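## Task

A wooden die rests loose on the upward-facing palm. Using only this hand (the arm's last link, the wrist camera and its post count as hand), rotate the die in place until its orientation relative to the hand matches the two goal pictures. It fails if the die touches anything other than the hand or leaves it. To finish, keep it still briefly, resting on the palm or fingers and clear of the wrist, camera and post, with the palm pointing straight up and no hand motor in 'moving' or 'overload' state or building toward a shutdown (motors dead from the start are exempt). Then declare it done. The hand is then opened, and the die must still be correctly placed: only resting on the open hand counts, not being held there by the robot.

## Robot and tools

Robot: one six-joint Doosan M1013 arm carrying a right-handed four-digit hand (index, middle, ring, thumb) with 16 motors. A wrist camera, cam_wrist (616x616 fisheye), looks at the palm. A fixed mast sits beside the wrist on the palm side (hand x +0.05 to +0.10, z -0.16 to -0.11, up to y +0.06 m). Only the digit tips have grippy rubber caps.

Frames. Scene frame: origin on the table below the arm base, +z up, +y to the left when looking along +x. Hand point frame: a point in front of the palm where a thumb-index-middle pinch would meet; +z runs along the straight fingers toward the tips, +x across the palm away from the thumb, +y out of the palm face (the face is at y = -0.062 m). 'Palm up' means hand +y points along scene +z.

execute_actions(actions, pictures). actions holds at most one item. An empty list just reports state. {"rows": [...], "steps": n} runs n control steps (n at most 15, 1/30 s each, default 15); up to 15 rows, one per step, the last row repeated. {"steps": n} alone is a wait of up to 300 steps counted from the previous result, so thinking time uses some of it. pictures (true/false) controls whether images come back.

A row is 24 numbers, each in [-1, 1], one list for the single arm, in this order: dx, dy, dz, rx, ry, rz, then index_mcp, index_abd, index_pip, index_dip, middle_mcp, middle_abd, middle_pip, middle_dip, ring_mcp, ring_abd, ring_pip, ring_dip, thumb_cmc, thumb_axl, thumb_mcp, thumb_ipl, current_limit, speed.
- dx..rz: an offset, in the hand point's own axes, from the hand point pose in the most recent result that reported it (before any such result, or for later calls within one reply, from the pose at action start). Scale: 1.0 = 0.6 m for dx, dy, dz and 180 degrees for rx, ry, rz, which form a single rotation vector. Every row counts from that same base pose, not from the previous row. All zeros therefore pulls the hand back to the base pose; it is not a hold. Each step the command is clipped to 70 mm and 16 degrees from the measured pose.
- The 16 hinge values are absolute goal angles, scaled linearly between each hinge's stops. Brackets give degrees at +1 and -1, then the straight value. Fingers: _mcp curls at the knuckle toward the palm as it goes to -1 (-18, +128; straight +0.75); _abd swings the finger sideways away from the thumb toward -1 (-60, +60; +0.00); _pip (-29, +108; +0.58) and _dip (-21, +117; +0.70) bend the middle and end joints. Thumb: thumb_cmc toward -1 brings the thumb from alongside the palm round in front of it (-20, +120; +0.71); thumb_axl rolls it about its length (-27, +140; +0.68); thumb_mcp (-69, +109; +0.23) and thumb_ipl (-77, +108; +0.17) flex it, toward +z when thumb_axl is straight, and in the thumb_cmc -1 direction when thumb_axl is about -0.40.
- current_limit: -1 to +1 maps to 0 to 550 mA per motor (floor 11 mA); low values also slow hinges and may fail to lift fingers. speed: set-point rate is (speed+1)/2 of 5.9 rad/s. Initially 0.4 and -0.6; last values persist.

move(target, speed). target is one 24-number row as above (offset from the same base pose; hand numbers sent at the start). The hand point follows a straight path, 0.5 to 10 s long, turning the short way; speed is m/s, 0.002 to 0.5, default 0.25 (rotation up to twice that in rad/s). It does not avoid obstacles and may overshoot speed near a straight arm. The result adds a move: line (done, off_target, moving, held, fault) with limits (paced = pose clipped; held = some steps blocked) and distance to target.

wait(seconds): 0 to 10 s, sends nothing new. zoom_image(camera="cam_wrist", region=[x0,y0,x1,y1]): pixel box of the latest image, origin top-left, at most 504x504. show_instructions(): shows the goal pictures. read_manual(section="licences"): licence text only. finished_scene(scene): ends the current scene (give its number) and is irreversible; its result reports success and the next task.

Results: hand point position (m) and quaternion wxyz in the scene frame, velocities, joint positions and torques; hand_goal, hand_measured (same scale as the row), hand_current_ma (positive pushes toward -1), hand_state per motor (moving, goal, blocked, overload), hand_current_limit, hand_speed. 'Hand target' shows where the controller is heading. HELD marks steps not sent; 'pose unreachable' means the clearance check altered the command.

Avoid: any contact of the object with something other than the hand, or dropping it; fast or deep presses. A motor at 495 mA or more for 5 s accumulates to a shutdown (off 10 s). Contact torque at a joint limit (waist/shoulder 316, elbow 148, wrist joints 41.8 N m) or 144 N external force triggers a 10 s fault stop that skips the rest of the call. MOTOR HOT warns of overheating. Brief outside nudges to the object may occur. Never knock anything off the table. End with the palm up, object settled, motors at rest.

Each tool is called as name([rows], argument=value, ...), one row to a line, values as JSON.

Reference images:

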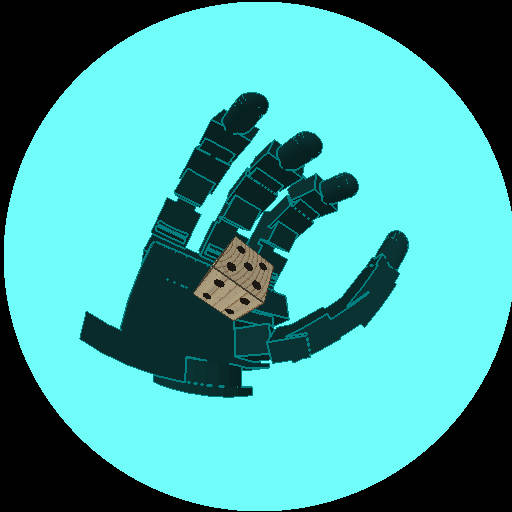

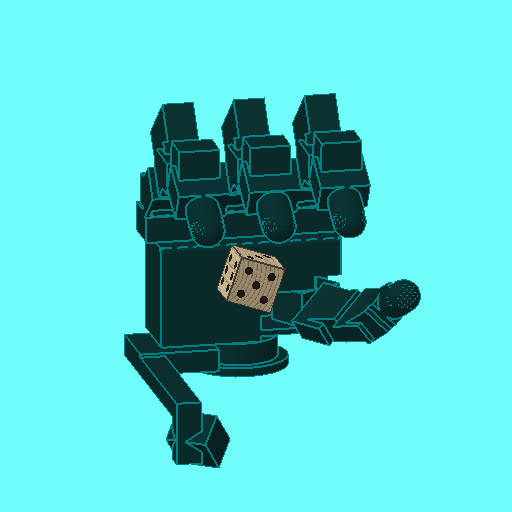

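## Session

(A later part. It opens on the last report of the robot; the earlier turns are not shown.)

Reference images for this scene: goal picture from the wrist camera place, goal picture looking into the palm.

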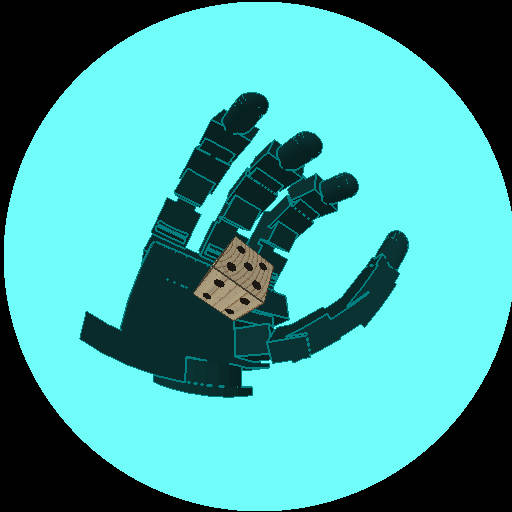

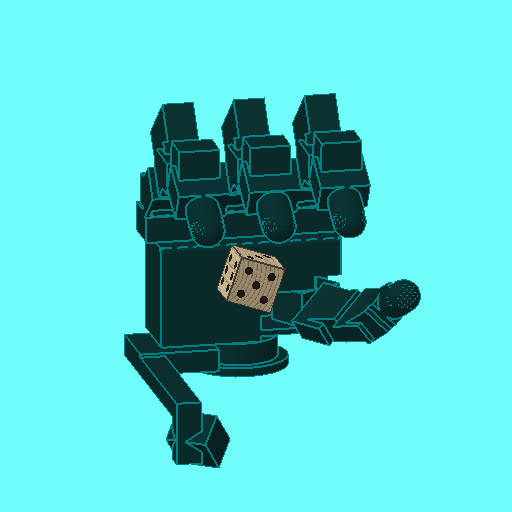

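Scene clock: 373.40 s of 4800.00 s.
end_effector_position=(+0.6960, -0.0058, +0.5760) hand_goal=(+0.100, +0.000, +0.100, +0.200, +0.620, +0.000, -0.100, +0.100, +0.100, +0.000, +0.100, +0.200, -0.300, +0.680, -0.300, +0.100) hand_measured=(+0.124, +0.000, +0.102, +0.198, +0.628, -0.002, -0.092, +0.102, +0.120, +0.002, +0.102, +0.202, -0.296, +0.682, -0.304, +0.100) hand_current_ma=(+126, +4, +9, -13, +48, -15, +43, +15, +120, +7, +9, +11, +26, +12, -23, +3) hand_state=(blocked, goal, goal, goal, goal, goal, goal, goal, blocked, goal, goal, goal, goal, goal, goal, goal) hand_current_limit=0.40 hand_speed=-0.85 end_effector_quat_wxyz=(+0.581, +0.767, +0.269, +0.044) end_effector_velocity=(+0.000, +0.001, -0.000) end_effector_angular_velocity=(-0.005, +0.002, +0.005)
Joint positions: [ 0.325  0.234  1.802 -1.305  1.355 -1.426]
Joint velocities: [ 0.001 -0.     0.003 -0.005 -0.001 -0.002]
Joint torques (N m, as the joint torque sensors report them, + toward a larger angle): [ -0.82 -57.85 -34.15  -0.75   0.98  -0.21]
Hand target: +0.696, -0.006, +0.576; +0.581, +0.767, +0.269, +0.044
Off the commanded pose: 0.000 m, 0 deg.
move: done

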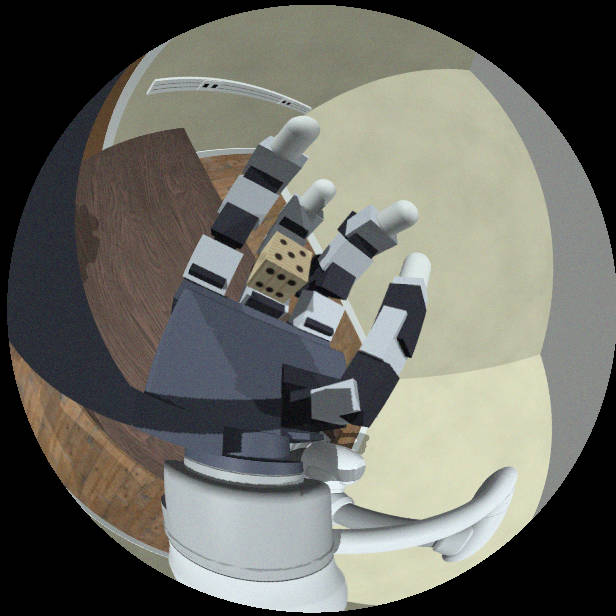

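move(target=[0,0,0,-0.085,0,0.08,0.1,0,0.1,0.2,0.55,0,-0.1,0.1,0.1,0,0.1,0.2,-0.65,0.42,-0.22,-0.8,0.4,-0.7], speed=0.12)

Scene clock: 390.67 s of 4800.00 s.
end_effector_position=(+0.6960, -0.0059, +0.5760) hand_goal=(+0.100, +0.000, +0.100, +0.200, +0.550, +0.000, -0.100, +0.100, +0.100, +0.000, +0.100, +0.200, -0.650, +0.420, -0.220, -0.800) hand_measured=(+0.120, +0.000, +0.102, +0.198, +0.572, -0.002, -0.094, +0.102, +0.118, +0.002, +0.102, +0.202, -0.640, +0.418, -0.184, -0.626) hand_current_ma=(+107, +4, +9, -13, +123, -14, +35, +14, +102, +7, +9, +11, +57, -10, +236, +384) hand_state=(goal, goal, goal, goal, blocked, goal, goal, goal, goal, goal, goal, goal, goal, goal, blocked, blocked) hand_current_limit=0.40 hand_speed=-0.70 end_effector_quat_wxyz=(+0.667, +0.711, +0.163, +0.152) end_effector_velocity=(-0.000, -0.000, +0.000) end_effector_angular_velocity=(-0.004, -0.007, -0.000)
Joint positions: [ 0.313  0.307  1.841 -1.586  1.422 -1.015]
Joint velocities: [-0.001  0.002  0.001 -0.006  0.003  0.007]
Joint torques (N m, as the joint torque sensors report them, + toward a larger angle): [ -1.13 -62.6  -31.07  -2.32   1.45  -0.31]
Hand target: +0.696, -0.006, +0.576; +0.667, +0.711, +0.163, +0.152
Off the commanded pose: 0.000 m, 0 deg.
move: done

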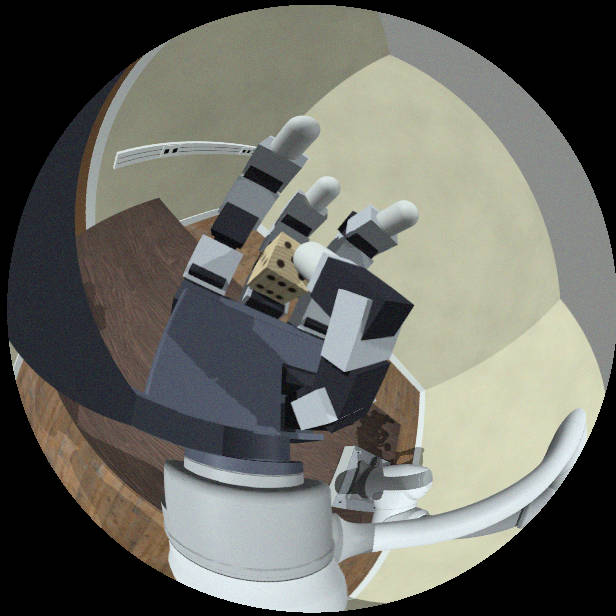

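move(target=[0,0,0,0,0,0,0.1,0,0.1,0.2,0.55,0,-0.1,0.1,0.1,0,0.1,0.2,-0.65,0.42,0.2,-0.65,0.4,-0.5])

move(target=[0,0,0,0,0,0,0.1,0,0.1,0.2,0.55,0,-0.1,0.1,0.1,0,0.1,0.2,-0.75,0.4,0.2,-1,0.4,-0.5])

move(target=[0,0,0,0,0,0,0.1,0,0.1,0.2,0.55,0,-0.1,0.1,0.1,0,0.1,0.2,-0.75,0.4,-0.2,-1,0.4,-0.7])

Scene clock: 399.77 s of 4800.00 s.
end_effector_position=(+0.6960, -0.0059, +0.5760) hand_goal=(+0.100, +0.000, +0.100, +0.200, +0.550, +0.000, -0.100, +0.100, +0.100, +0.000, +0.100, +0.200, -0.650, +0.420, +0.200, -0.650) hand_measured=(+0.120, +0.000, +0.102, +0.198, +0.572, -0.002, -0.094, +0.102, +0.116, +0.002, +0.102, +0.202, -0.650, +0.418, +0.194, -0.650) hand_current_ma=(+106, +4, +9, -13, +123, -14, +34, +14, +101, +7, +9, +11, +3, -10, -46, +3) hand_state=(goal, goal, goal, goal, blocked, goal, goal, goal, goal, goal, goal, goal, goal, goal, goal, goal) hand_current_limit=0.40 hand_speed=-0.50 end_effector_quat_wxyz=(+0.667, +0.711, +0.163, +0.152) end_effector_velocity=(+0.000, +0.000, +0.000) end_effector_angular_velocity=(-0.000, +0.001, +0.001)
Joint positions: [ 0.313  0.307  1.841 -1.586  1.422 -1.015]
Joint velocities: [ 0.    -0.    -0.     0.    -0.001 -0.002]
Joint torques (N m, as the joint torque sensors report them, + toward a larger angle): [ -1.37 -62.49 -31.16  -1.77   1.6   -0.15]
Hand target: +0.696, -0.006, +0.576; +0.667, +0.711, +0.163, +0.152
Off the commanded pose: 0.000 m, 0 deg.
move: done

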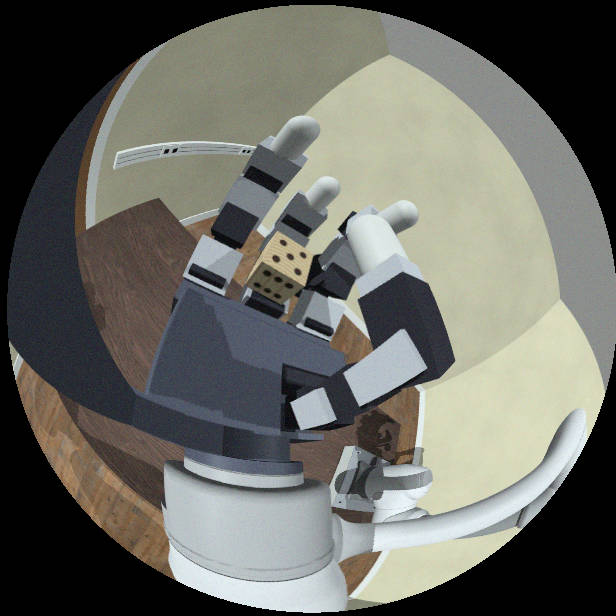

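Scene clock: 400.43 s of 4800.00 s.
end_effector_position=(+0.6960, -0.0059, +0.5760) hand_goal=(+0.100, +0.000, +0.100, +0.200, +0.550, +0.000, -0.100, +0.100, +0.100, +0.000, +0.100, +0.200, -0.750, +0.400, +0.200, -1.000) hand_measured=(+0.120, +0.000, +0.102, +0.198, +0.572, -0.002, -0.094, +0.102, +0.116, +0.002, +0.102, +0.202, -0.750, +0.402, +0.194, -1.000) hand_current_ma=(+106, +4, +9, -13, +123, -14, +34, +14, +101, +7, +9, +11, +0, +11, -41, +5) hand_state=(goal, goal, goal, goal, blocked, goal, goal, goal, goal, goal, goal, goal, goal, goal, goal, goal) hand_current_limit=0.40 hand_speed=-0.50 end_effector_quat_wxyz=(+0.667, +0.711, +0.163, +0.152) end_effector_velocity=(-0.000, +0.000, -0.001) end_effector_angular_velocity=(-0.000, +0.002, +0.000)
Joint positions: [ 0.313  0.307  1.841 -1.586  1.422 -1.015]
Joint velocities: [ 0.     0.     0.001  0.    -0.    -0.   ]
Joint torques (N m, as the joint torque sensors report them, + toward a larger angle): [ -1.16 -62.1  -30.96  -1.95   1.42  -0.21]
Hand target: +0.696, -0.006, +0.576; +0.667, +0.711, +0.163, +0.152
Off the commanded pose: 0.000 m, 0 deg.
move: done

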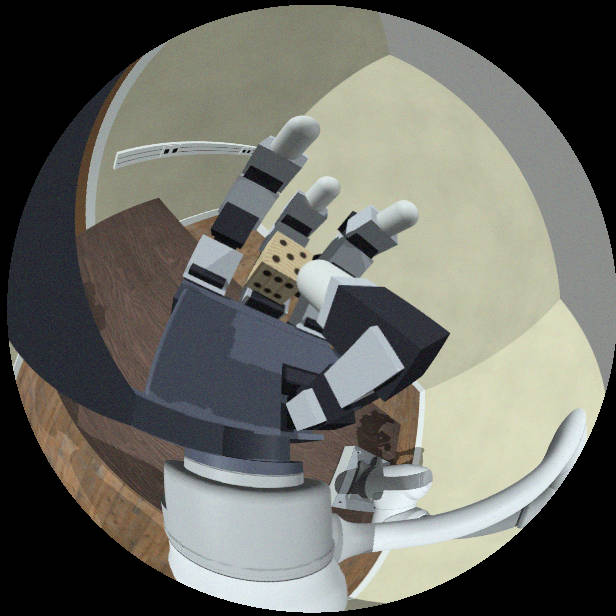

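Scene clock: 401.40 s of 4800.00 s.
end_effector_position=(+0.6960, -0.0059, +0.5760) hand_goal=(+0.100, +0.000, +0.100, +0.200, +0.550, +0.000, -0.100, +0.100, +0.100, +0.000, +0.100, +0.200, -0.750, +0.400, -0.200, -1.000) hand_measured=(+0.120, +0.000, +0.102, +0.198, +0.572, -0.002, -0.094, +0.102, +0.116, +0.002, +0.102, +0.202, -0.750, +0.402, -0.200, -1.000) hand_current_ma=(+106, +4, +9, -13, +123, -14, +34, +14, +101, +7, +9, +11, -1, +10, -5, +5) hand_state=(goal, goal, goal, goal, blocked, goal, goal, goal, goal, goal, goal, goal, goal, goal, goal, goal) hand_current_limit=0.40 hand_speed=-0.70 end_effector_quat_wxyz=(+0.667, +0.711, +0.163, +0.152) end_effector_velocity=(+0.000, -0.001, -0.000) end_effector_angular_velocity=(-0.000, +0.001, -0.001)
Joint positions: [ 0.313  0.307  1.841 -1.586  1.422 -1.015]
Joint velocities: [-0.001  0.    -0.     0.001  0.    -0.001]
Joint torques (N m, as the joint torque sensors report them, + toward a larger angle): [ -0.86 -61.2  -30.97  -1.94   1.48  -0.17]
Hand target: +0.696, -0.006, +0.576; +0.667, +0.711, +0.163, +0.152
Off the commanded pose: 0.000 m, 0 deg.
move: done

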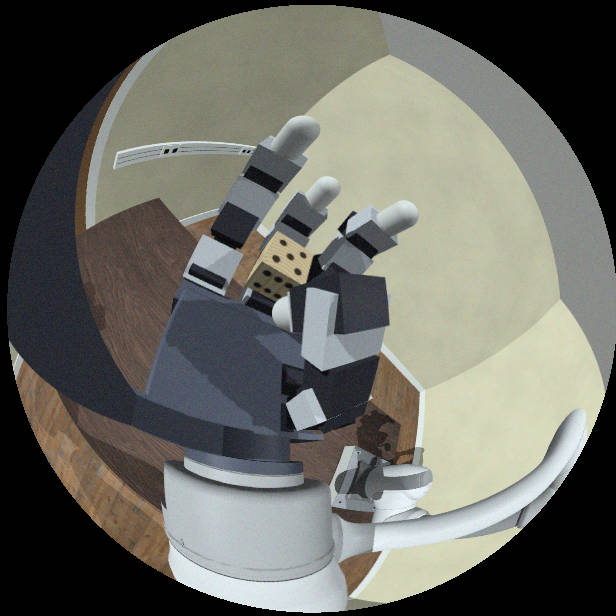

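move(target=[0,0,0,0,0,0,0.1,0,0.1,0.2,0.5,0,-0.6,-0.1,0.1,0,0.1,0.2,-0.75,0.36,-0.3,-0.8,0.4,-0.8])

move(target=[0,0,0,0,0,0,0.1,0,0.1,0.2,0.5,0,-0.6,-0.1,0.1,0,0.1,0.2,-0.75,0.36,-0.3,-0.6,0.4,-0.8])

zoom_image(camera="cam_wrist", region=[190, 170, 420, 400])

Scene clock: 410.87 s of 4800.00 s.
end_effector_position=(+0.6960, -0.0059, +0.5760) hand_goal=(+0.100, +0.000, +0.100, +0.200, +0.500, +0.000, -0.600, -0.100, +0.100, +0.000, +0.100, +0.200, -0.750, +0.360, -0.300, -0.800) hand_measured=(+0.120, +0.000, +0.102, +0.198, +0.522, -0.002, -0.598, -0.098, +0.116, +0.002, +0.102, +0.202, -0.750, +0.362, -0.304, -0.806) hand_current_ma=(+106, +4, +9, -13, +116, -14, +13, +11, +101, +7, +9, +11, -5, +9, -21, -37) hand_state=(goal, goal, goal, goal, blocked, goal, goal, goal, goal, goal, goal, goal, goal, goal, goal, goal) hand_current_limit=0.40 hand_speed=-0.80 end_effector_quat_wxyz=(+0.667, +0.711, +0.163, +0.152) end_effector_velocity=(+0.000, +0.001, +0.000) end_effector_angular_velocity=(-0.000, -0.000, +0.000)
Joint positions: [ 0.313  0.307  1.841 -1.586  1.422 -1.015]
Joint velocities: [ 0.001  0.    -0.001 -0.     0.    -0.001]
Joint torques (N m, as the joint torque sensors report them, + toward a larger angle): [ -1.17 -62.63 -31.29  -2.21   1.43  -0.15]
Hand target: +0.696, -0.006, +0.576; +0.667, +0.711, +0.163, +0.152
Off the commanded pose: 0.000 m, 0 deg.
move: done

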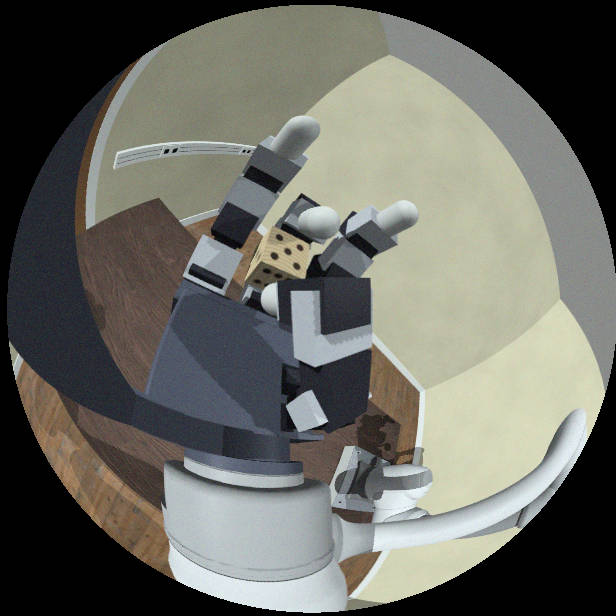

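Scene clock: 411.57 s of 4800.00 s.
end_effector_position=(+0.6960, -0.0059, +0.5760) hand_goal=(+0.100, +0.000, +0.100, +0.200, +0.500, +0.000, -0.600, -0.100, +0.100, +0.000, +0.100, +0.200, -0.750, +0.360, -0.300, -0.600) hand_measured=(+0.120, +0.000, +0.102, +0.198, +0.522, -0.002, -0.592, -0.098, +0.116, -0.004, +0.102, +0.202, -0.754, +0.360, -0.324, -0.672) hand_current_ma=(+106, +4, +9, -13, +116, -8, +36, +11, +101, -19, +9, +11, -19, +0, -157, -385) hand_state=(goal, goal, goal, goal, blocked, goal, goal, goal, goal, goal, goal, goal, goal, goal, blocked, blocked) hand_current_limit=0.40 hand_speed=-0.80 end_effector_quat_wxyz=(+0.667, +0.711, +0.163, +0.152) end_effector_velocity=(-0.000, +0.001, +0.000) end_effector_angular_velocity=(-0.001, -0.001, +0.001)
Joint positions: [ 0.313  0.307  1.841 -1.586  1.422 -1.015]
Joint velocities: [ 0.001 -0.     0.    -0.002  0.     0.   ]
Joint torques (N m, as the joint torque sensors report them, + toward a larger angle): [ -1.1  -62.74 -31.11  -1.89   1.61   0.02]
Hand target: +0.696, -0.006, +0.576; +0.667, +0.711, +0.163, +0.152
Off the commanded pose: 0.000 m, 0 deg.
move: done

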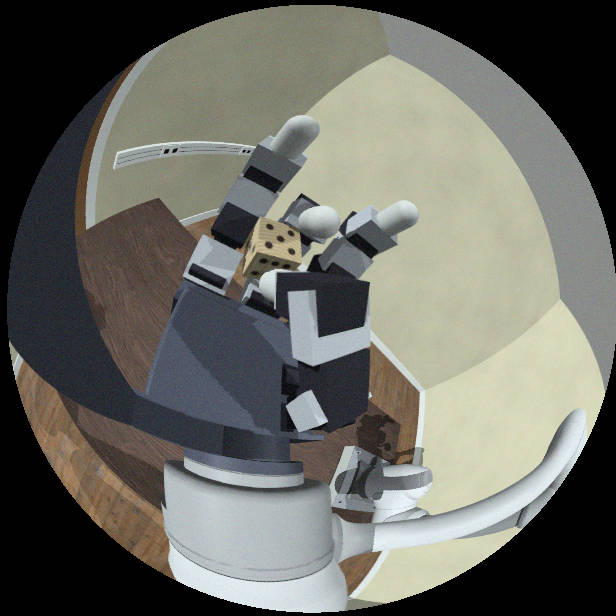

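Region (190, 170, 420, 400) of cam_wrist's 616x616 image, scaled by 2.191, with more detail than that image has.

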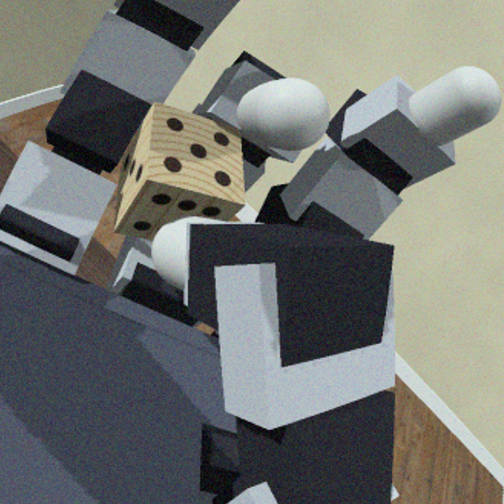

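move(target=[0,0,0,0,0,0,0.1,0,0.1,0.2,0.4,0,-0.6,-0.1,0.1,0,0.1,0.2,-0.78,0.36,-0.15,-0.75,0.4,-0.85])

move(target=[0,0,0,0,0,0,0.1,0,0.1,0.2,0.25,0,-0.55,-0.1,0.0,0,0.1,0.2,-0.8,0.36,-0.05,-0.95,0.4,-0.85])

zoom_image(camera="cam_wrist", region=[190, 170, 420, 400])

Scene clock: 418.40 s of 4800.00 s.
end_effector_position=(+0.6960, -0.0059, +0.5760) hand_goal=(+0.100, +0.000, +0.100, +0.200, +0.400, +0.000, -0.600, -0.100, +0.100, +0.000, +0.100, +0.200, -0.780, +0.360, -0.150, -0.750) hand_measured=(+0.120, +0.000, +0.102, +0.198, +0.432, +0.000, -0.580, -0.098, +0.116, -0.004, +0.102, +0.202, -0.794, +0.348, -0.196, -0.766) hand_current_ma=(+106, +4, +9, -13, +175, -2, +100, +14, +99, -17, +9, +11, -76, -86, -304, -111) hand_state=(goal, goal, goal, goal, blocked, goal, goal, goal, goal, goal, goal, goal, goal, goal, blocked, goal) hand_current_limit=0.40 hand_speed=-0.85 end_effector_quat_wxyz=(+0.667, +0.711, +0.163, +0.152) end_effector_velocity=(+0.000, +0.001, +0.000) end_effector_angular_velocity=(+0.001, -0.001, +0.001)
Joint positions: [ 0.313  0.307  1.841 -1.586  1.422 -1.015]
Joint velocities: [ 0.001 -0.    -0.001  0.    -0.    -0.   ]
Joint torques (N m, as the joint torque sensors report them, + toward a larger angle): [ -0.24 -62.32 -31.37  -2.21   1.62  -0.14]
Hand target: +0.696, -0.006, +0.576; +0.667, +0.711, +0.163, +0.152
Off the commanded pose: 0.000 m, 0 deg.
move: done

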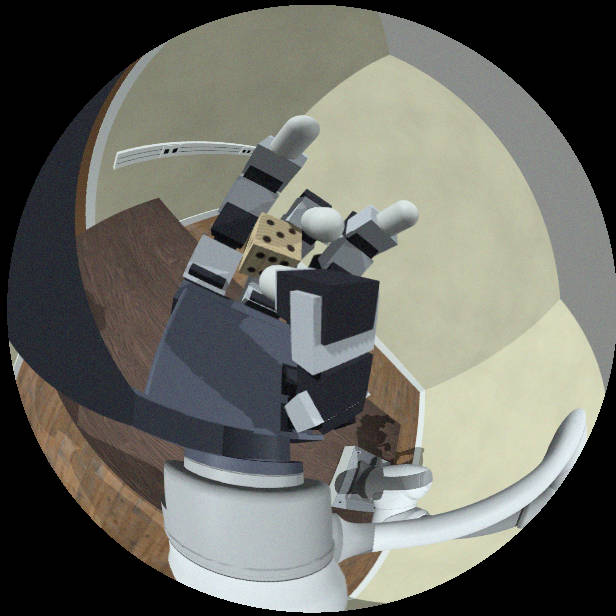

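Scene clock: 419.37 s of 4800.00 s.
end_effector_position=(+0.6960, -0.0059, +0.5760) hand_goal=(+0.100, +0.000, +0.100, +0.200, +0.250, +0.000, -0.550, -0.100, +0.000, +0.000, +0.100, +0.200, -0.800, +0.360, -0.050, -0.950) hand_measured=(+0.120, +0.000, +0.102, +0.198, +0.268, +0.000, -0.548, -0.098, +0.014, -0.002, +0.102, +0.202, -0.808, +0.356, -0.060, -0.950) hand_current_ma=(+106, +4, +9, -13, +99, -2, +9, +11, +89, -13, +9, +11, -46, -24, -63, +1) hand_state=(goal, goal, goal, goal, goal, goal, goal, goal, goal, goal, goal, goal, goal, goal, goal, goal) hand_current_limit=0.40 hand_speed=-0.85 end_effector_quat_wxyz=(+0.667, +0.711, +0.163, +0.152) end_effector_velocity=(-0.000, -0.000, +0.000) end_effector_angular_velocity=(-0.002, -0.000, -0.001)
Joint positions: [ 0.313  0.307  1.841 -1.586  1.422 -1.015]
Joint velocities: [-0.001  0.     0.001 -0.001  0.001  0.001]
Joint torques (N m, as the joint torque sensors report them, + toward a larger angle): [ -0.23 -62.67 -30.59  -2.1    1.48  -0.11]
Hand target: +0.696, -0.006, +0.576; +0.667, +0.711, +0.163, +0.152
Off the commanded pose: 0.000 m, 0 deg.
move: done

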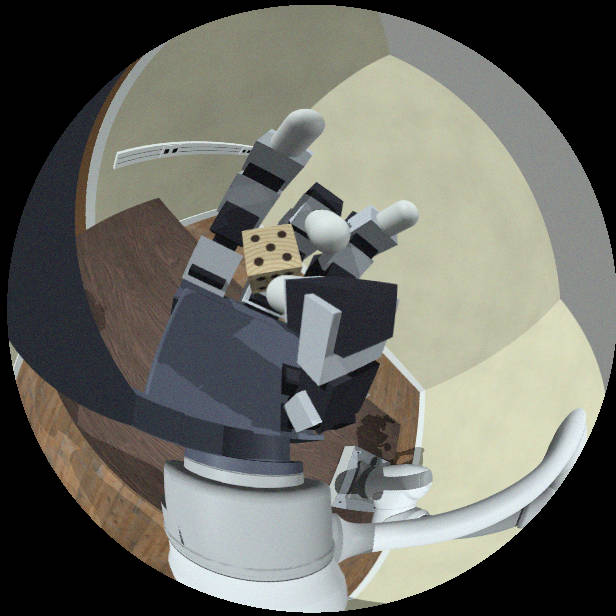

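Region (190, 170, 420, 400) of cam_wrist's 616x616 image, scaled by 2.191, with more detail than that image has.

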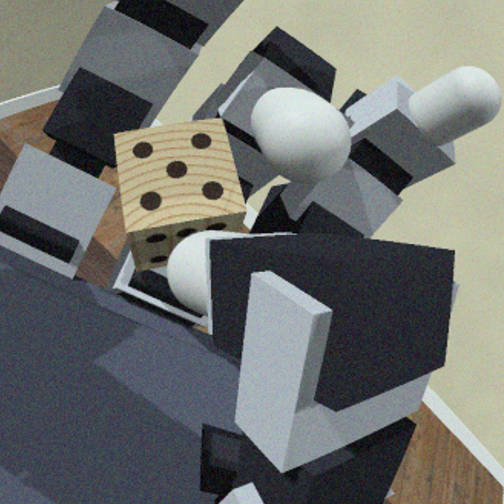

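move(target=[0,0,0,0,0,0,0.1,0,0.1,0.2,0.12,0,-0.5,-0.1,-0.1,0,0.15,0.2,-0.8,0.36,0.1,-1,0.4,-0.88])

zoom_image(camera="cam_wrist", region=[190, 170, 420, 400])

Scene clock: 425.60 s of 4800.00 s.
end_effector_position=(+0.6960, -0.0059, +0.5760) hand_goal=(+0.100, +0.000, +0.100, +0.200, +0.120, +0.000, -0.500, -0.100, -0.100, +0.000, +0.150, +0.200, -0.800, +0.360, +0.100, -1.000) hand_measured=(+0.120, +0.000, +0.102, +0.198, +0.136, +0.000, -0.506, -0.098, -0.088, -0.002, +0.148, +0.202, -0.808, +0.358, +0.090, -1.000) hand_current_ma=(+106, +4, +9, -13, +84, -2, -30, +11, +76, -13, -13, +11, -46, -20, -60, +1) hand_state=(goal, goal, goal, goal, goal, goal, goal, goal, goal, goal, goal, goal, goal, goal, goal, goal) hand_current_limit=0.40 hand_speed=-0.88 end_effector_quat_wxyz=(+0.667, +0.711, +0.163, +0.152) end_effector_velocity=(+0.000, -0.001, -0.000) end_effector_angular_velocity=(+0.001, -0.001, -0.000)
Joint positions: [ 0.313  0.307  1.841 -1.586  1.422 -1.015]
Joint velocities: [-0.001  0.    -0.     0.    -0.001  0.001]
Joint torques (N m, as the joint torque sensors report them, + toward a larger angle): [ -1.04 -61.7  -30.83  -1.97   1.59  -0.15]
Hand target: +0.696, -0.006, +0.576; +0.667, +0.711, +0.163, +0.152
Off the commanded pose: 0.000 m, 0 deg.
move: done

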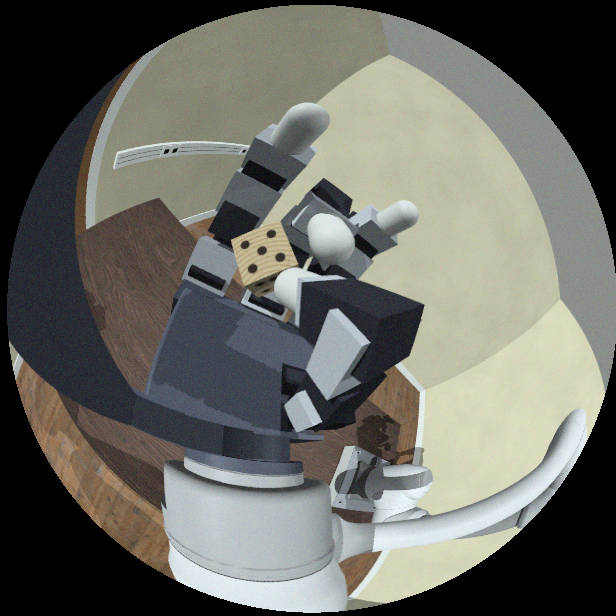

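Region (190, 170, 420, 400) of cam_wrist's 616x616 image, scaled by 2.191, with more detail than that image has.

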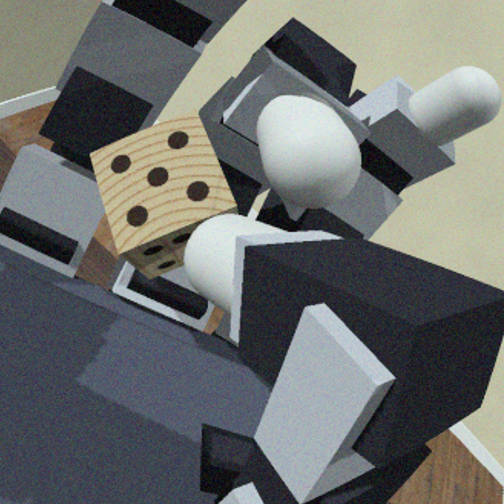

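move(target=[0,0,0,0,0,0,0.1,0,0.1,0.2,0.12,0,-0.5,-0.1,-0.2,0,0.15,0.2,-0.62,0.3,0.15,-1,0.4,-0.9])

zoom_image(camera="cam_wrist", region=[190, 170, 420, 400])

Scene clock: 433.17 s of 4800.00 s.
end_effector_position=(+0.6960, -0.0059, +0.5760) hand_goal=(+0.100, +0.000, +0.100, +0.200, +0.120, +0.000, -0.500, -0.100, -0.200, +0.000, +0.150, +0.200, -0.620, +0.300, +0.150, -1.000) hand_measured=(+0.120, +0.000, +0.102, +0.198, +0.134, +0.000, -0.504, -0.098, -0.190, -0.002, +0.148, +0.202, -0.628, +0.302, +0.142, -1.000) hand_current_ma=(+106, +4, +9, -13, +80, -2, -22, +11, +61, -13, -13, +11, -40, +11, -48, +1) hand_state=(goal, goal, goal, goal, goal, goal, goal, goal, goal, goal, goal, goal, goal, goal, goal, goal) hand_current_limit=0.40 hand_speed=-0.90 end_effector_quat_wxyz=(+0.667, +0.711, +0.163, +0.152) end_effector_velocity=(+0.000, +0.001, -0.001) end_effector_angular_velocity=(+0.000, +0.001, +0.003)
Joint positions: [ 0.313  0.307  1.841 -1.586  1.422 -1.015]
Joint velocities: [ 0.002  0.     0.001  0.    -0.001  0.   ]
Joint torques (N m, as the joint torque sensors report them, + toward a larger angle): [ -3.08 -62.51 -30.21  -1.99   1.59  -0.14]
Hand target: +0.696, -0.006, +0.576; +0.667, +0.711, +0.163, +0.152
Off the commanded pose: 0.000 m, 0 deg.
move: done

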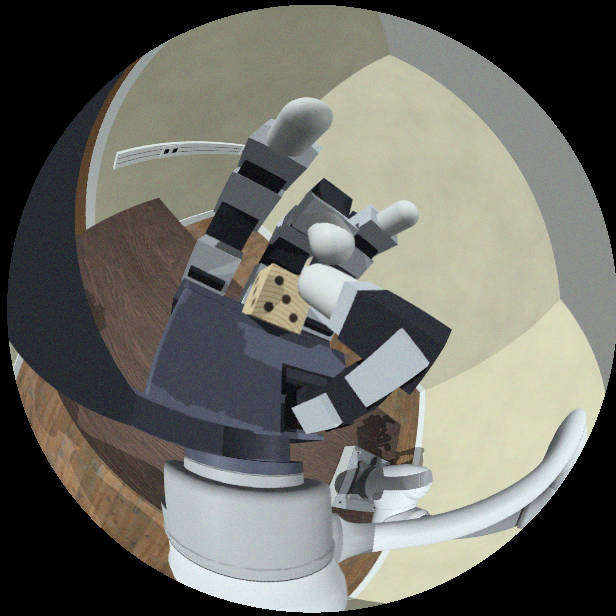

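Region (190, 170, 420, 400) of cam_wrist's 616x616 image, scaled by 2.191, with more detail than that image has.

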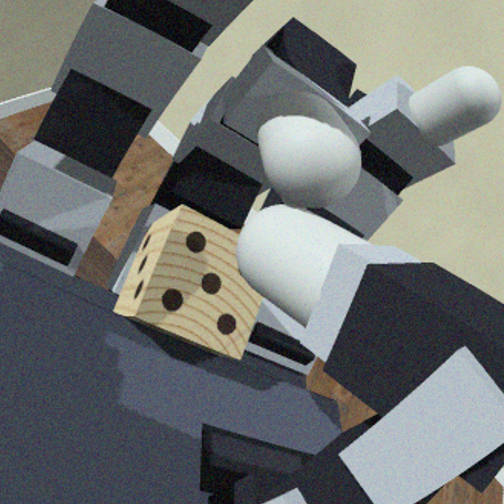

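move(target=[0,0,0,0,0,0,0.68,0,-0.1,0.1,0.68,0,-0.1,0.1,0.4,0,0.1,0.2,-0.62,0.5,0.3,-1,0.4,-0.7])

move(target=[0,0,0,0.08,0,0,0.68,0,-0.1,0.1,0.68,0,-0.1,0.1,0.4,0,0.1,0.2,-0.62,0.5,0.3,-1,0.4,-0.7], speed=0.1)

Scene clock: 452.97 s of 4800.00 s.
end_effector_position=(+0.6960, -0.0059, +0.5760) hand_goal=(+0.680, +0.000, -0.100, +0.100, +0.680, +0.000, -0.100, +0.100, +0.400, +0.000, +0.100, +0.200, -0.620, +0.500, +0.300, -1.000) hand_measured=(+0.688, +0.000, -0.096, +0.102, +0.688, +0.000, -0.100, +0.098, +0.408, -0.002, +0.102, +0.202, -0.624, +0.498, +0.294, -1.000) hand_current_ma=(+48, +4, +23, +12, +46, -2, -3, -14, +43, -13, +13, +11, -19, -15, -35, +1) hand_state=(goal, goal, goal, goal, goal, goal, goal, goal, goal, goal, goal, goal, goal, goal, goal, goal) hand_current_limit=0.40 hand_speed=-0.70 end_effector_quat_wxyz=(+0.667, +0.711, +0.163, +0.152) end_effector_velocity=(+0.000, +0.000, +0.001) end_effector_angular_velocity=(-0.000, -0.001, -0.000)
Joint positions: [ 0.313  0.307  1.841 -1.586  1.422 -1.015]
Joint velocities: [ 0.     0.    -0.001 -0.001  0.001  0.   ]
Joint torques (N m, as the joint torque sensors report them, + toward a larger angle): [ -2.72 -62.36 -31.33  -2.21   1.45  -0.26]
Hand target: +0.696, -0.006, +0.576; +0.667, +0.711, +0.163, +0.152
Off the commanded pose: 0.000 m, 0 deg.
move: done

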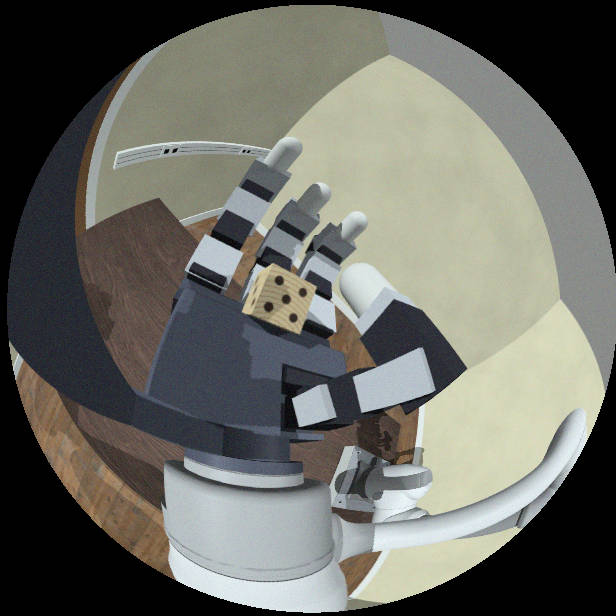

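Scene clock: 454.53 s of 4800.00 s.
end_effector_position=(+0.6960, -0.0058, +0.5760) hand_goal=(+0.680, +0.000, -0.100, +0.100, +0.680, +0.000, -0.100, +0.100, +0.400, +0.000, +0.100, +0.200, -0.620, +0.500, +0.300, -1.000) hand_measured=(+0.688, +0.000, -0.096, +0.102, +0.688, +0.000, -0.100, +0.098, +0.408, -0.002, +0.102, +0.202, -0.624, +0.498, +0.294, -1.000) hand_current_ma=(+48, +4, +23, +12, +46, -2, -1, -13, +48, -13, +13, +11, -19, -14, -35, +1) hand_state=(goal, goal, goal, goal, goal, goal, goal, goal, goal, goal, goal, goal, goal, goal, goal, goal) hand_current_limit=0.40 hand_speed=-0.70 end_effector_quat_wxyz=(+0.573, +0.789, +0.180, +0.130) end_effector_velocity=(+0.000, -0.000, +0.000) end_effector_angular_velocity=(+0.004, +0.002, -0.000)
Joint positions: [ 0.327  0.254  1.778 -1.329  1.332 -1.176]
Joint velocities: [-0.    -0.001 -0.002  0.005 -0.001 -0.004]
Joint torques (N m, as the joint torque sensors report them, + toward a larger angle): [ -1.3  -61.58 -32.32  -1.16   0.93  -0.5 ]
Hand target: +0.696, -0.006, +0.576; +0.573, +0.789, +0.180, +0.130
Off the commanded pose: 0.000 m, 0 deg.
move: done

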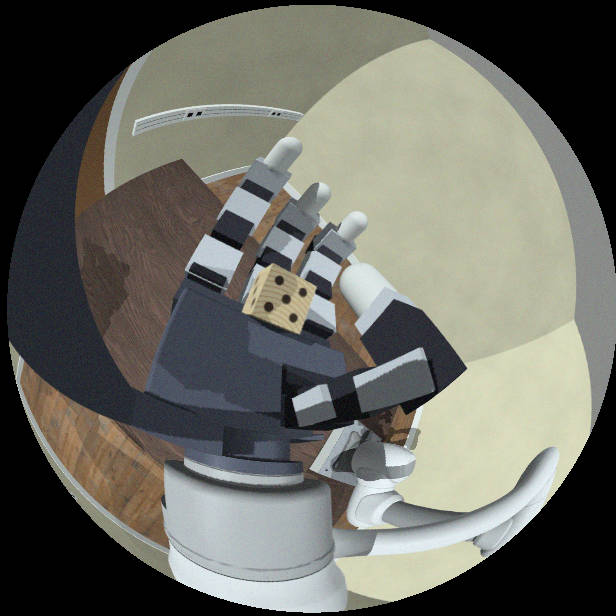

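move(target=[0,0,0,0.09,0,0,0.4,0,-0.1,0.1,0.4,0,-0.1,0.1,0.3,0,0.1,0.2,-0.62,0.5,0.3,-1,0.4,-0.85], speed=0.1)

zoom_image(camera="cam_wrist", region=[190, 170, 420, 400])

Scene clock: 466.63 s of 4800.00 s.
end_effector_position=(+0.6960, -0.0057, +0.5761) hand_goal=(+0.400, +0.000, -0.100, +0.100, +0.400, +0.000, -0.100, +0.100, +0.300, +0.000, +0.100, +0.200, -0.620, +0.500, +0.300, -1.000) hand_measured=(+0.426, +0.000, -0.096, +0.102, +0.424, +0.000, -0.100, +0.098, +0.322, -0.002, +0.102, +0.202, -0.624, +0.498, +0.294, -1.000) hand_current_ma=(+140, +4, +23, +12, +134, -2, -1, -13, +136, -13, +13, +11, -19, -13, -35, +1) hand_state=(blocked, goal, goal, goal, blocked, goal, goal, goal, blocked, goal, goal, goal, goal, goal, goal, goal) hand_current_limit=0.40 hand_speed=-0.85 end_effector_quat_wxyz=(+0.456, +0.862, +0.197, +0.104) end_effector_velocity=(+0.000, -0.000, +0.000) end_effector_angular_velocity=(+0.005, +0.003, -0.000)
Joint positions: [ 0.312  0.211  1.69  -1.02   1.289 -1.381]
Joint velocities: [-0.001 -0.001 -0.002  0.006 -0.    -0.005]
Joint torques (N m, as the joint torque sensors report them, + toward a larger angle): [ -1.91 -58.44 -34.58   0.68   0.64  -0.3 ]
Hand target: +0.696, -0.006, +0.576; +0.456, +0.862, +0.197, +0.104
Off the commanded pose: 0.000 m, 0 deg.
move: done

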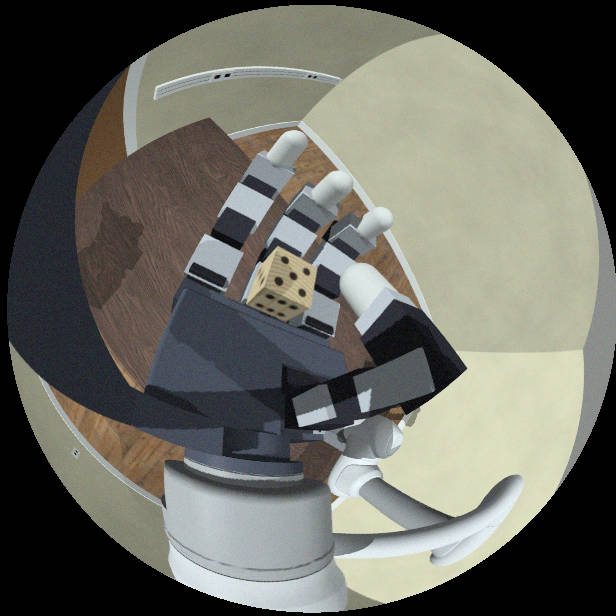

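Region (190, 170, 420, 400) of cam_wrist's 616x616 image, scaled by 2.191, with more detail than that image has.

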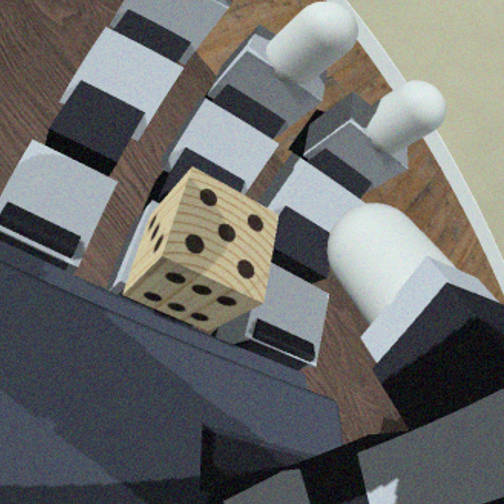

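move(target=[0,0,0,-0.05,0,0,0.4,0,-0.1,0.1,0.4,0,-0.85,-0.2,0.3,0,0.1,0.2,-0.5,0.5,0.3,-1,0.4,-0.8], speed=0.1)

move(target=[0,0,0,0,0,0,0.4,0,-0.1,0.1,0.4,0,-0.95,-0.55,0.3,0,0.1,0.2,-0.5,0.5,0.3,-1,0.4,-0.8])

zoom_image(camera="cam_wrist", region=[190, 170, 420, 400])

Scene clock: 479.10 s of 4800.00 s.
end_effector_position=(+0.6960, -0.0057, +0.5760) hand_goal=(+0.400, +0.000, -0.100, +0.100, +0.400, +0.000, -0.850, -0.200, +0.300, +0.000, +0.100, +0.200, -0.500, +0.500, +0.300, -1.000) hand_measured=(+0.426, +0.000, -0.096, +0.102, +0.422, +0.000, -0.792, -0.188, +0.322, -0.002, +0.102, +0.202, -0.502, +0.498, +0.294, -1.000) hand_current_ma=(+139, +4, +23, +12, +114, -2, +291, +62, +136, -13, +13, +11, -10, -12, -35, +1) hand_state=(blocked, goal, goal, goal, blocked, goal, blocked, goal, blocked, goal, goal, goal, goal, goal, goal, goal) hand_current_limit=0.40 hand_speed=-0.80 end_effector_quat_wxyz=(+0.522, +0.823, +0.188, +0.119) end_effector_velocity=(+0.000, +0.000, +0.000) end_effector_angular_velocity=(-0.001, +0.000, +0.001)
Joint positions: [ 0.324  0.232  1.74  -1.194  1.305 -1.265]
Joint velocities: [ 0.    -0.    -0.    -0.001 -0.    -0.001]
Joint torques (N m, as the joint torque sensors report them, + toward a larger angle): [ -1.93 -58.23 -34.67  -0.5    0.85  -0.13]
Hand target: +0.696, -0.006, +0.576; +0.522, +0.823, +0.188, +0.119
Off the commanded pose: 0.000 m, 0 deg.
move: done

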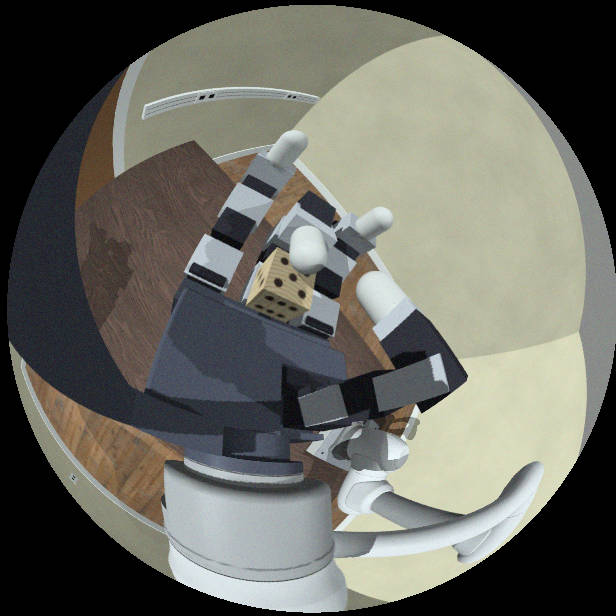

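Scene clock: 479.60 s of 4800.00 s.
end_effector_position=(+0.6960, -0.0057, +0.5760) hand_goal=(+0.400, +0.000, -0.100, +0.100, +0.400, +0.000, -0.950, -0.550, +0.300, +0.000, +0.100, +0.200, -0.500, +0.500, +0.300, -1.000) hand_measured=(+0.426, +0.000, -0.096, +0.102, +0.422, +0.000, -0.796, -0.198, +0.322, -0.002, +0.102, +0.202, -0.502, +0.498, +0.294, -1.000) hand_current_ma=(+139, +4, +23, +12, +114, -2, +385, +385, +136, -13, +13, +11, -10, -12, -35, +1) hand_state=(blocked, goal, goal, goal, blocked, goal, blocked, blocked, blocked, goal, goal, goal, goal, goal, goal, goal) hand_current_limit=0.40 hand_speed=-0.80 end_effector_quat_wxyz=(+0.522, +0.823, +0.188, +0.119) end_effector_velocity=(+0.000, +0.001, +0.000) end_effector_angular_velocity=(+0.000, -0.001, +0.001)
Joint positions: [ 0.324  0.232  1.74  -1.194  1.305 -1.265]
Joint velocities: [ 0.001  0.    -0.    -0.     0.     0.001]
Joint torques (N m, as the joint torque sensors report them, + toward a larger angle): [ -0.79 -60.03 -35.4   -0.78   0.75  -0.25]
Hand target: +0.696, -0.006, +0.576; +0.522, +0.823, +0.188, +0.119
Off the commanded pose: 0.000 m, 0 deg.
move: done

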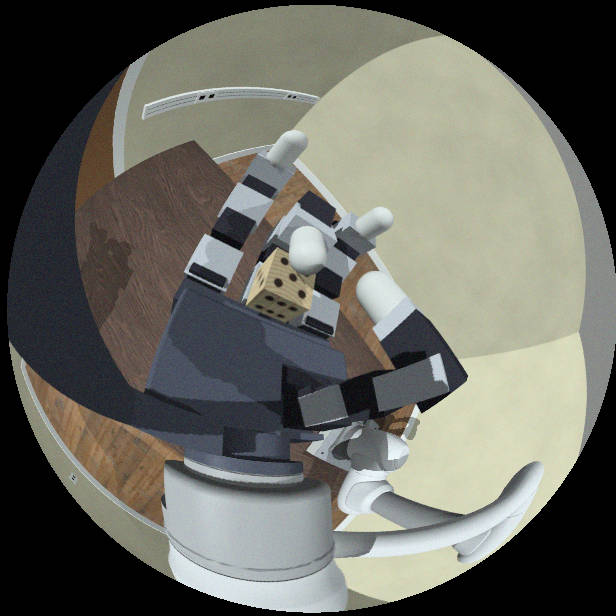

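Region (190, 170, 420, 400) of cam_wrist's 616x616 image, scaled by 2.191, with more detail than that image has.

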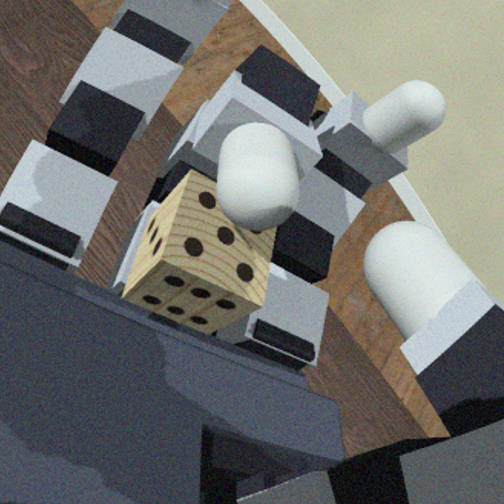

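move(target=[0,0,0,0,0,0,0.4,0,-0.1,0.1,0.4,0,-0.8,-0.2,0.3,0,0.1,0.2,-0.8,0.4,0.3,-1,0.4,-0.6])

move(target=[0,0,0,0,0,0,0.4,0,-0.1,0.1,0.4,0,-0.8,-0.2,0.3,0,0.1,0.2,-0.8,0.4,-0.22,-1,0.4,-0.7])

zoom_image(camera="cam_wrist", region=[190, 170, 420, 400])

Scene clock: 498.83 s of 4800.00 s.
end_effector_position=(+0.6960, -0.0057, +0.5760) hand_goal=(+0.400, +0.000, -0.100, +0.100, +0.400, +0.000, -0.800, -0.200, +0.300, +0.000, +0.100, +0.200, -0.800, +0.400, +0.300, -1.000) hand_measured=(+0.426, +0.000, -0.096, +0.102, +0.420, +0.000, -0.784, -0.190, +0.322, -0.002, +0.102, +0.202, -0.800, +0.402, +0.294, -1.000) hand_current_ma=(+139, +4, +23, +12, +111, -2, +76, +56, +136, -13, +13, +11, +0, +13, -35, +1) hand_state=(blocked, goal, goal, goal, blocked, goal, goal, goal, blocked, goal, goal, goal, goal, goal, goal, goal) hand_current_limit=0.40 hand_speed=-0.60 end_effector_quat_wxyz=(+0.522, +0.823, +0.188, +0.119) end_effector_velocity=(+0.000, +0.001, +0.000) end_effector_angular_velocity=(+0.001, -0.001, +0.001)
Joint positions: [ 0.324  0.232  1.74  -1.194  1.305 -1.265]
Joint velocities: [ 0.001  0.    -0.001  0.001 -0.     0.001]
Joint torques (N m, as the joint torque sensors report them, + toward a larger angle): [ -1.11 -59.11 -35.76  -0.5    0.85   0.  ]
Hand target: +0.696, -0.006, +0.576; +0.522, +0.823, +0.188, +0.119
Off the commanded pose: 0.000 m, 0 deg.
move: done

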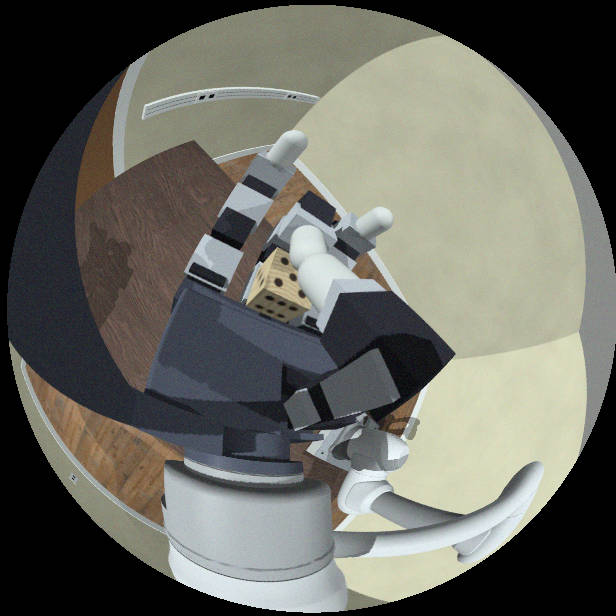

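Scene clock: 499.37 s of 4800.00 s.
end_effector_position=(+0.6960, -0.0057, +0.5760) hand_goal=(+0.400, +0.000, -0.100, +0.100, +0.400, +0.000, -0.800, -0.200, +0.300, +0.000, +0.100, +0.200, -0.800, +0.400, -0.220, -1.000) hand_measured=(+0.426, +0.000, -0.096, +0.102, +0.424, +0.000, -0.786, -0.196, +0.322, -0.002, +0.102, +0.202, -0.792, +0.398, +0.174, -0.992) hand_current_ma=(+139, +4, +23, +12, +133, -2, +68, +18, +136, -13, +13, +11, +41, -14, +385, +52) hand_state=(blocked, goal, goal, goal, blocked, goal, goal, goal, blocked, goal, goal, goal, goal, goal, blocked, goal) hand_current_limit=0.40 hand_speed=-0.70 end_effector_quat_wxyz=(+0.522, +0.823, +0.188, +0.119) end_effector_velocity=(+0.000, +0.000, -0.000) end_effector_angular_velocity=(+0.000, -0.001, +0.002)
Joint positions: [ 0.324  0.232  1.74  -1.194  1.305 -1.265]
Joint velocities: [ 0.    -0.     0.    -0.001 -0.002  0.001]
Joint torques (N m, as the joint torque sensors report them, + toward a larger angle): [ -1.14 -58.66 -34.95  -0.65   0.9   -0.1 ]
Hand target: +0.696, -0.006, +0.576; +0.522, +0.823, +0.188, +0.119
Off the commanded pose: 0.000 m, 0 deg.
move: done

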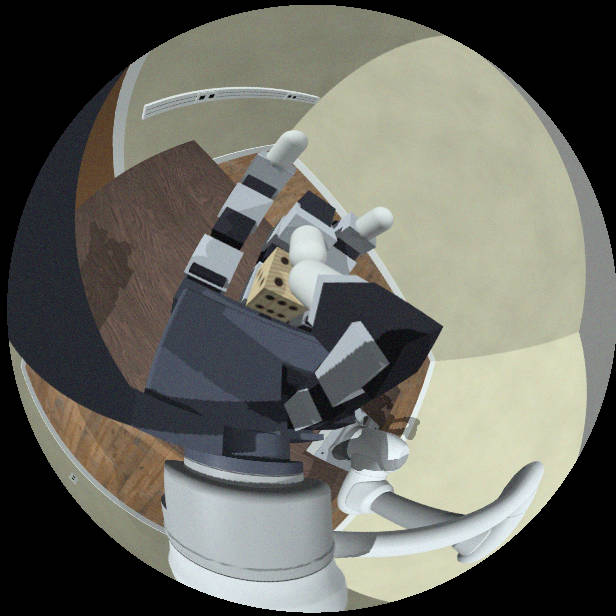

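Region (190, 170, 420, 400) of cam_wrist's 616x616 image, scaled by 2.191, with more detail than that image has.

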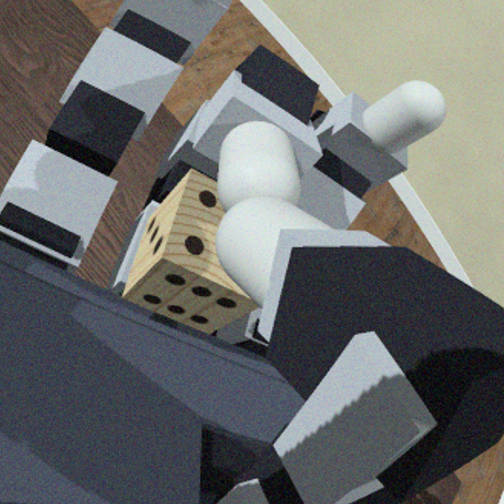

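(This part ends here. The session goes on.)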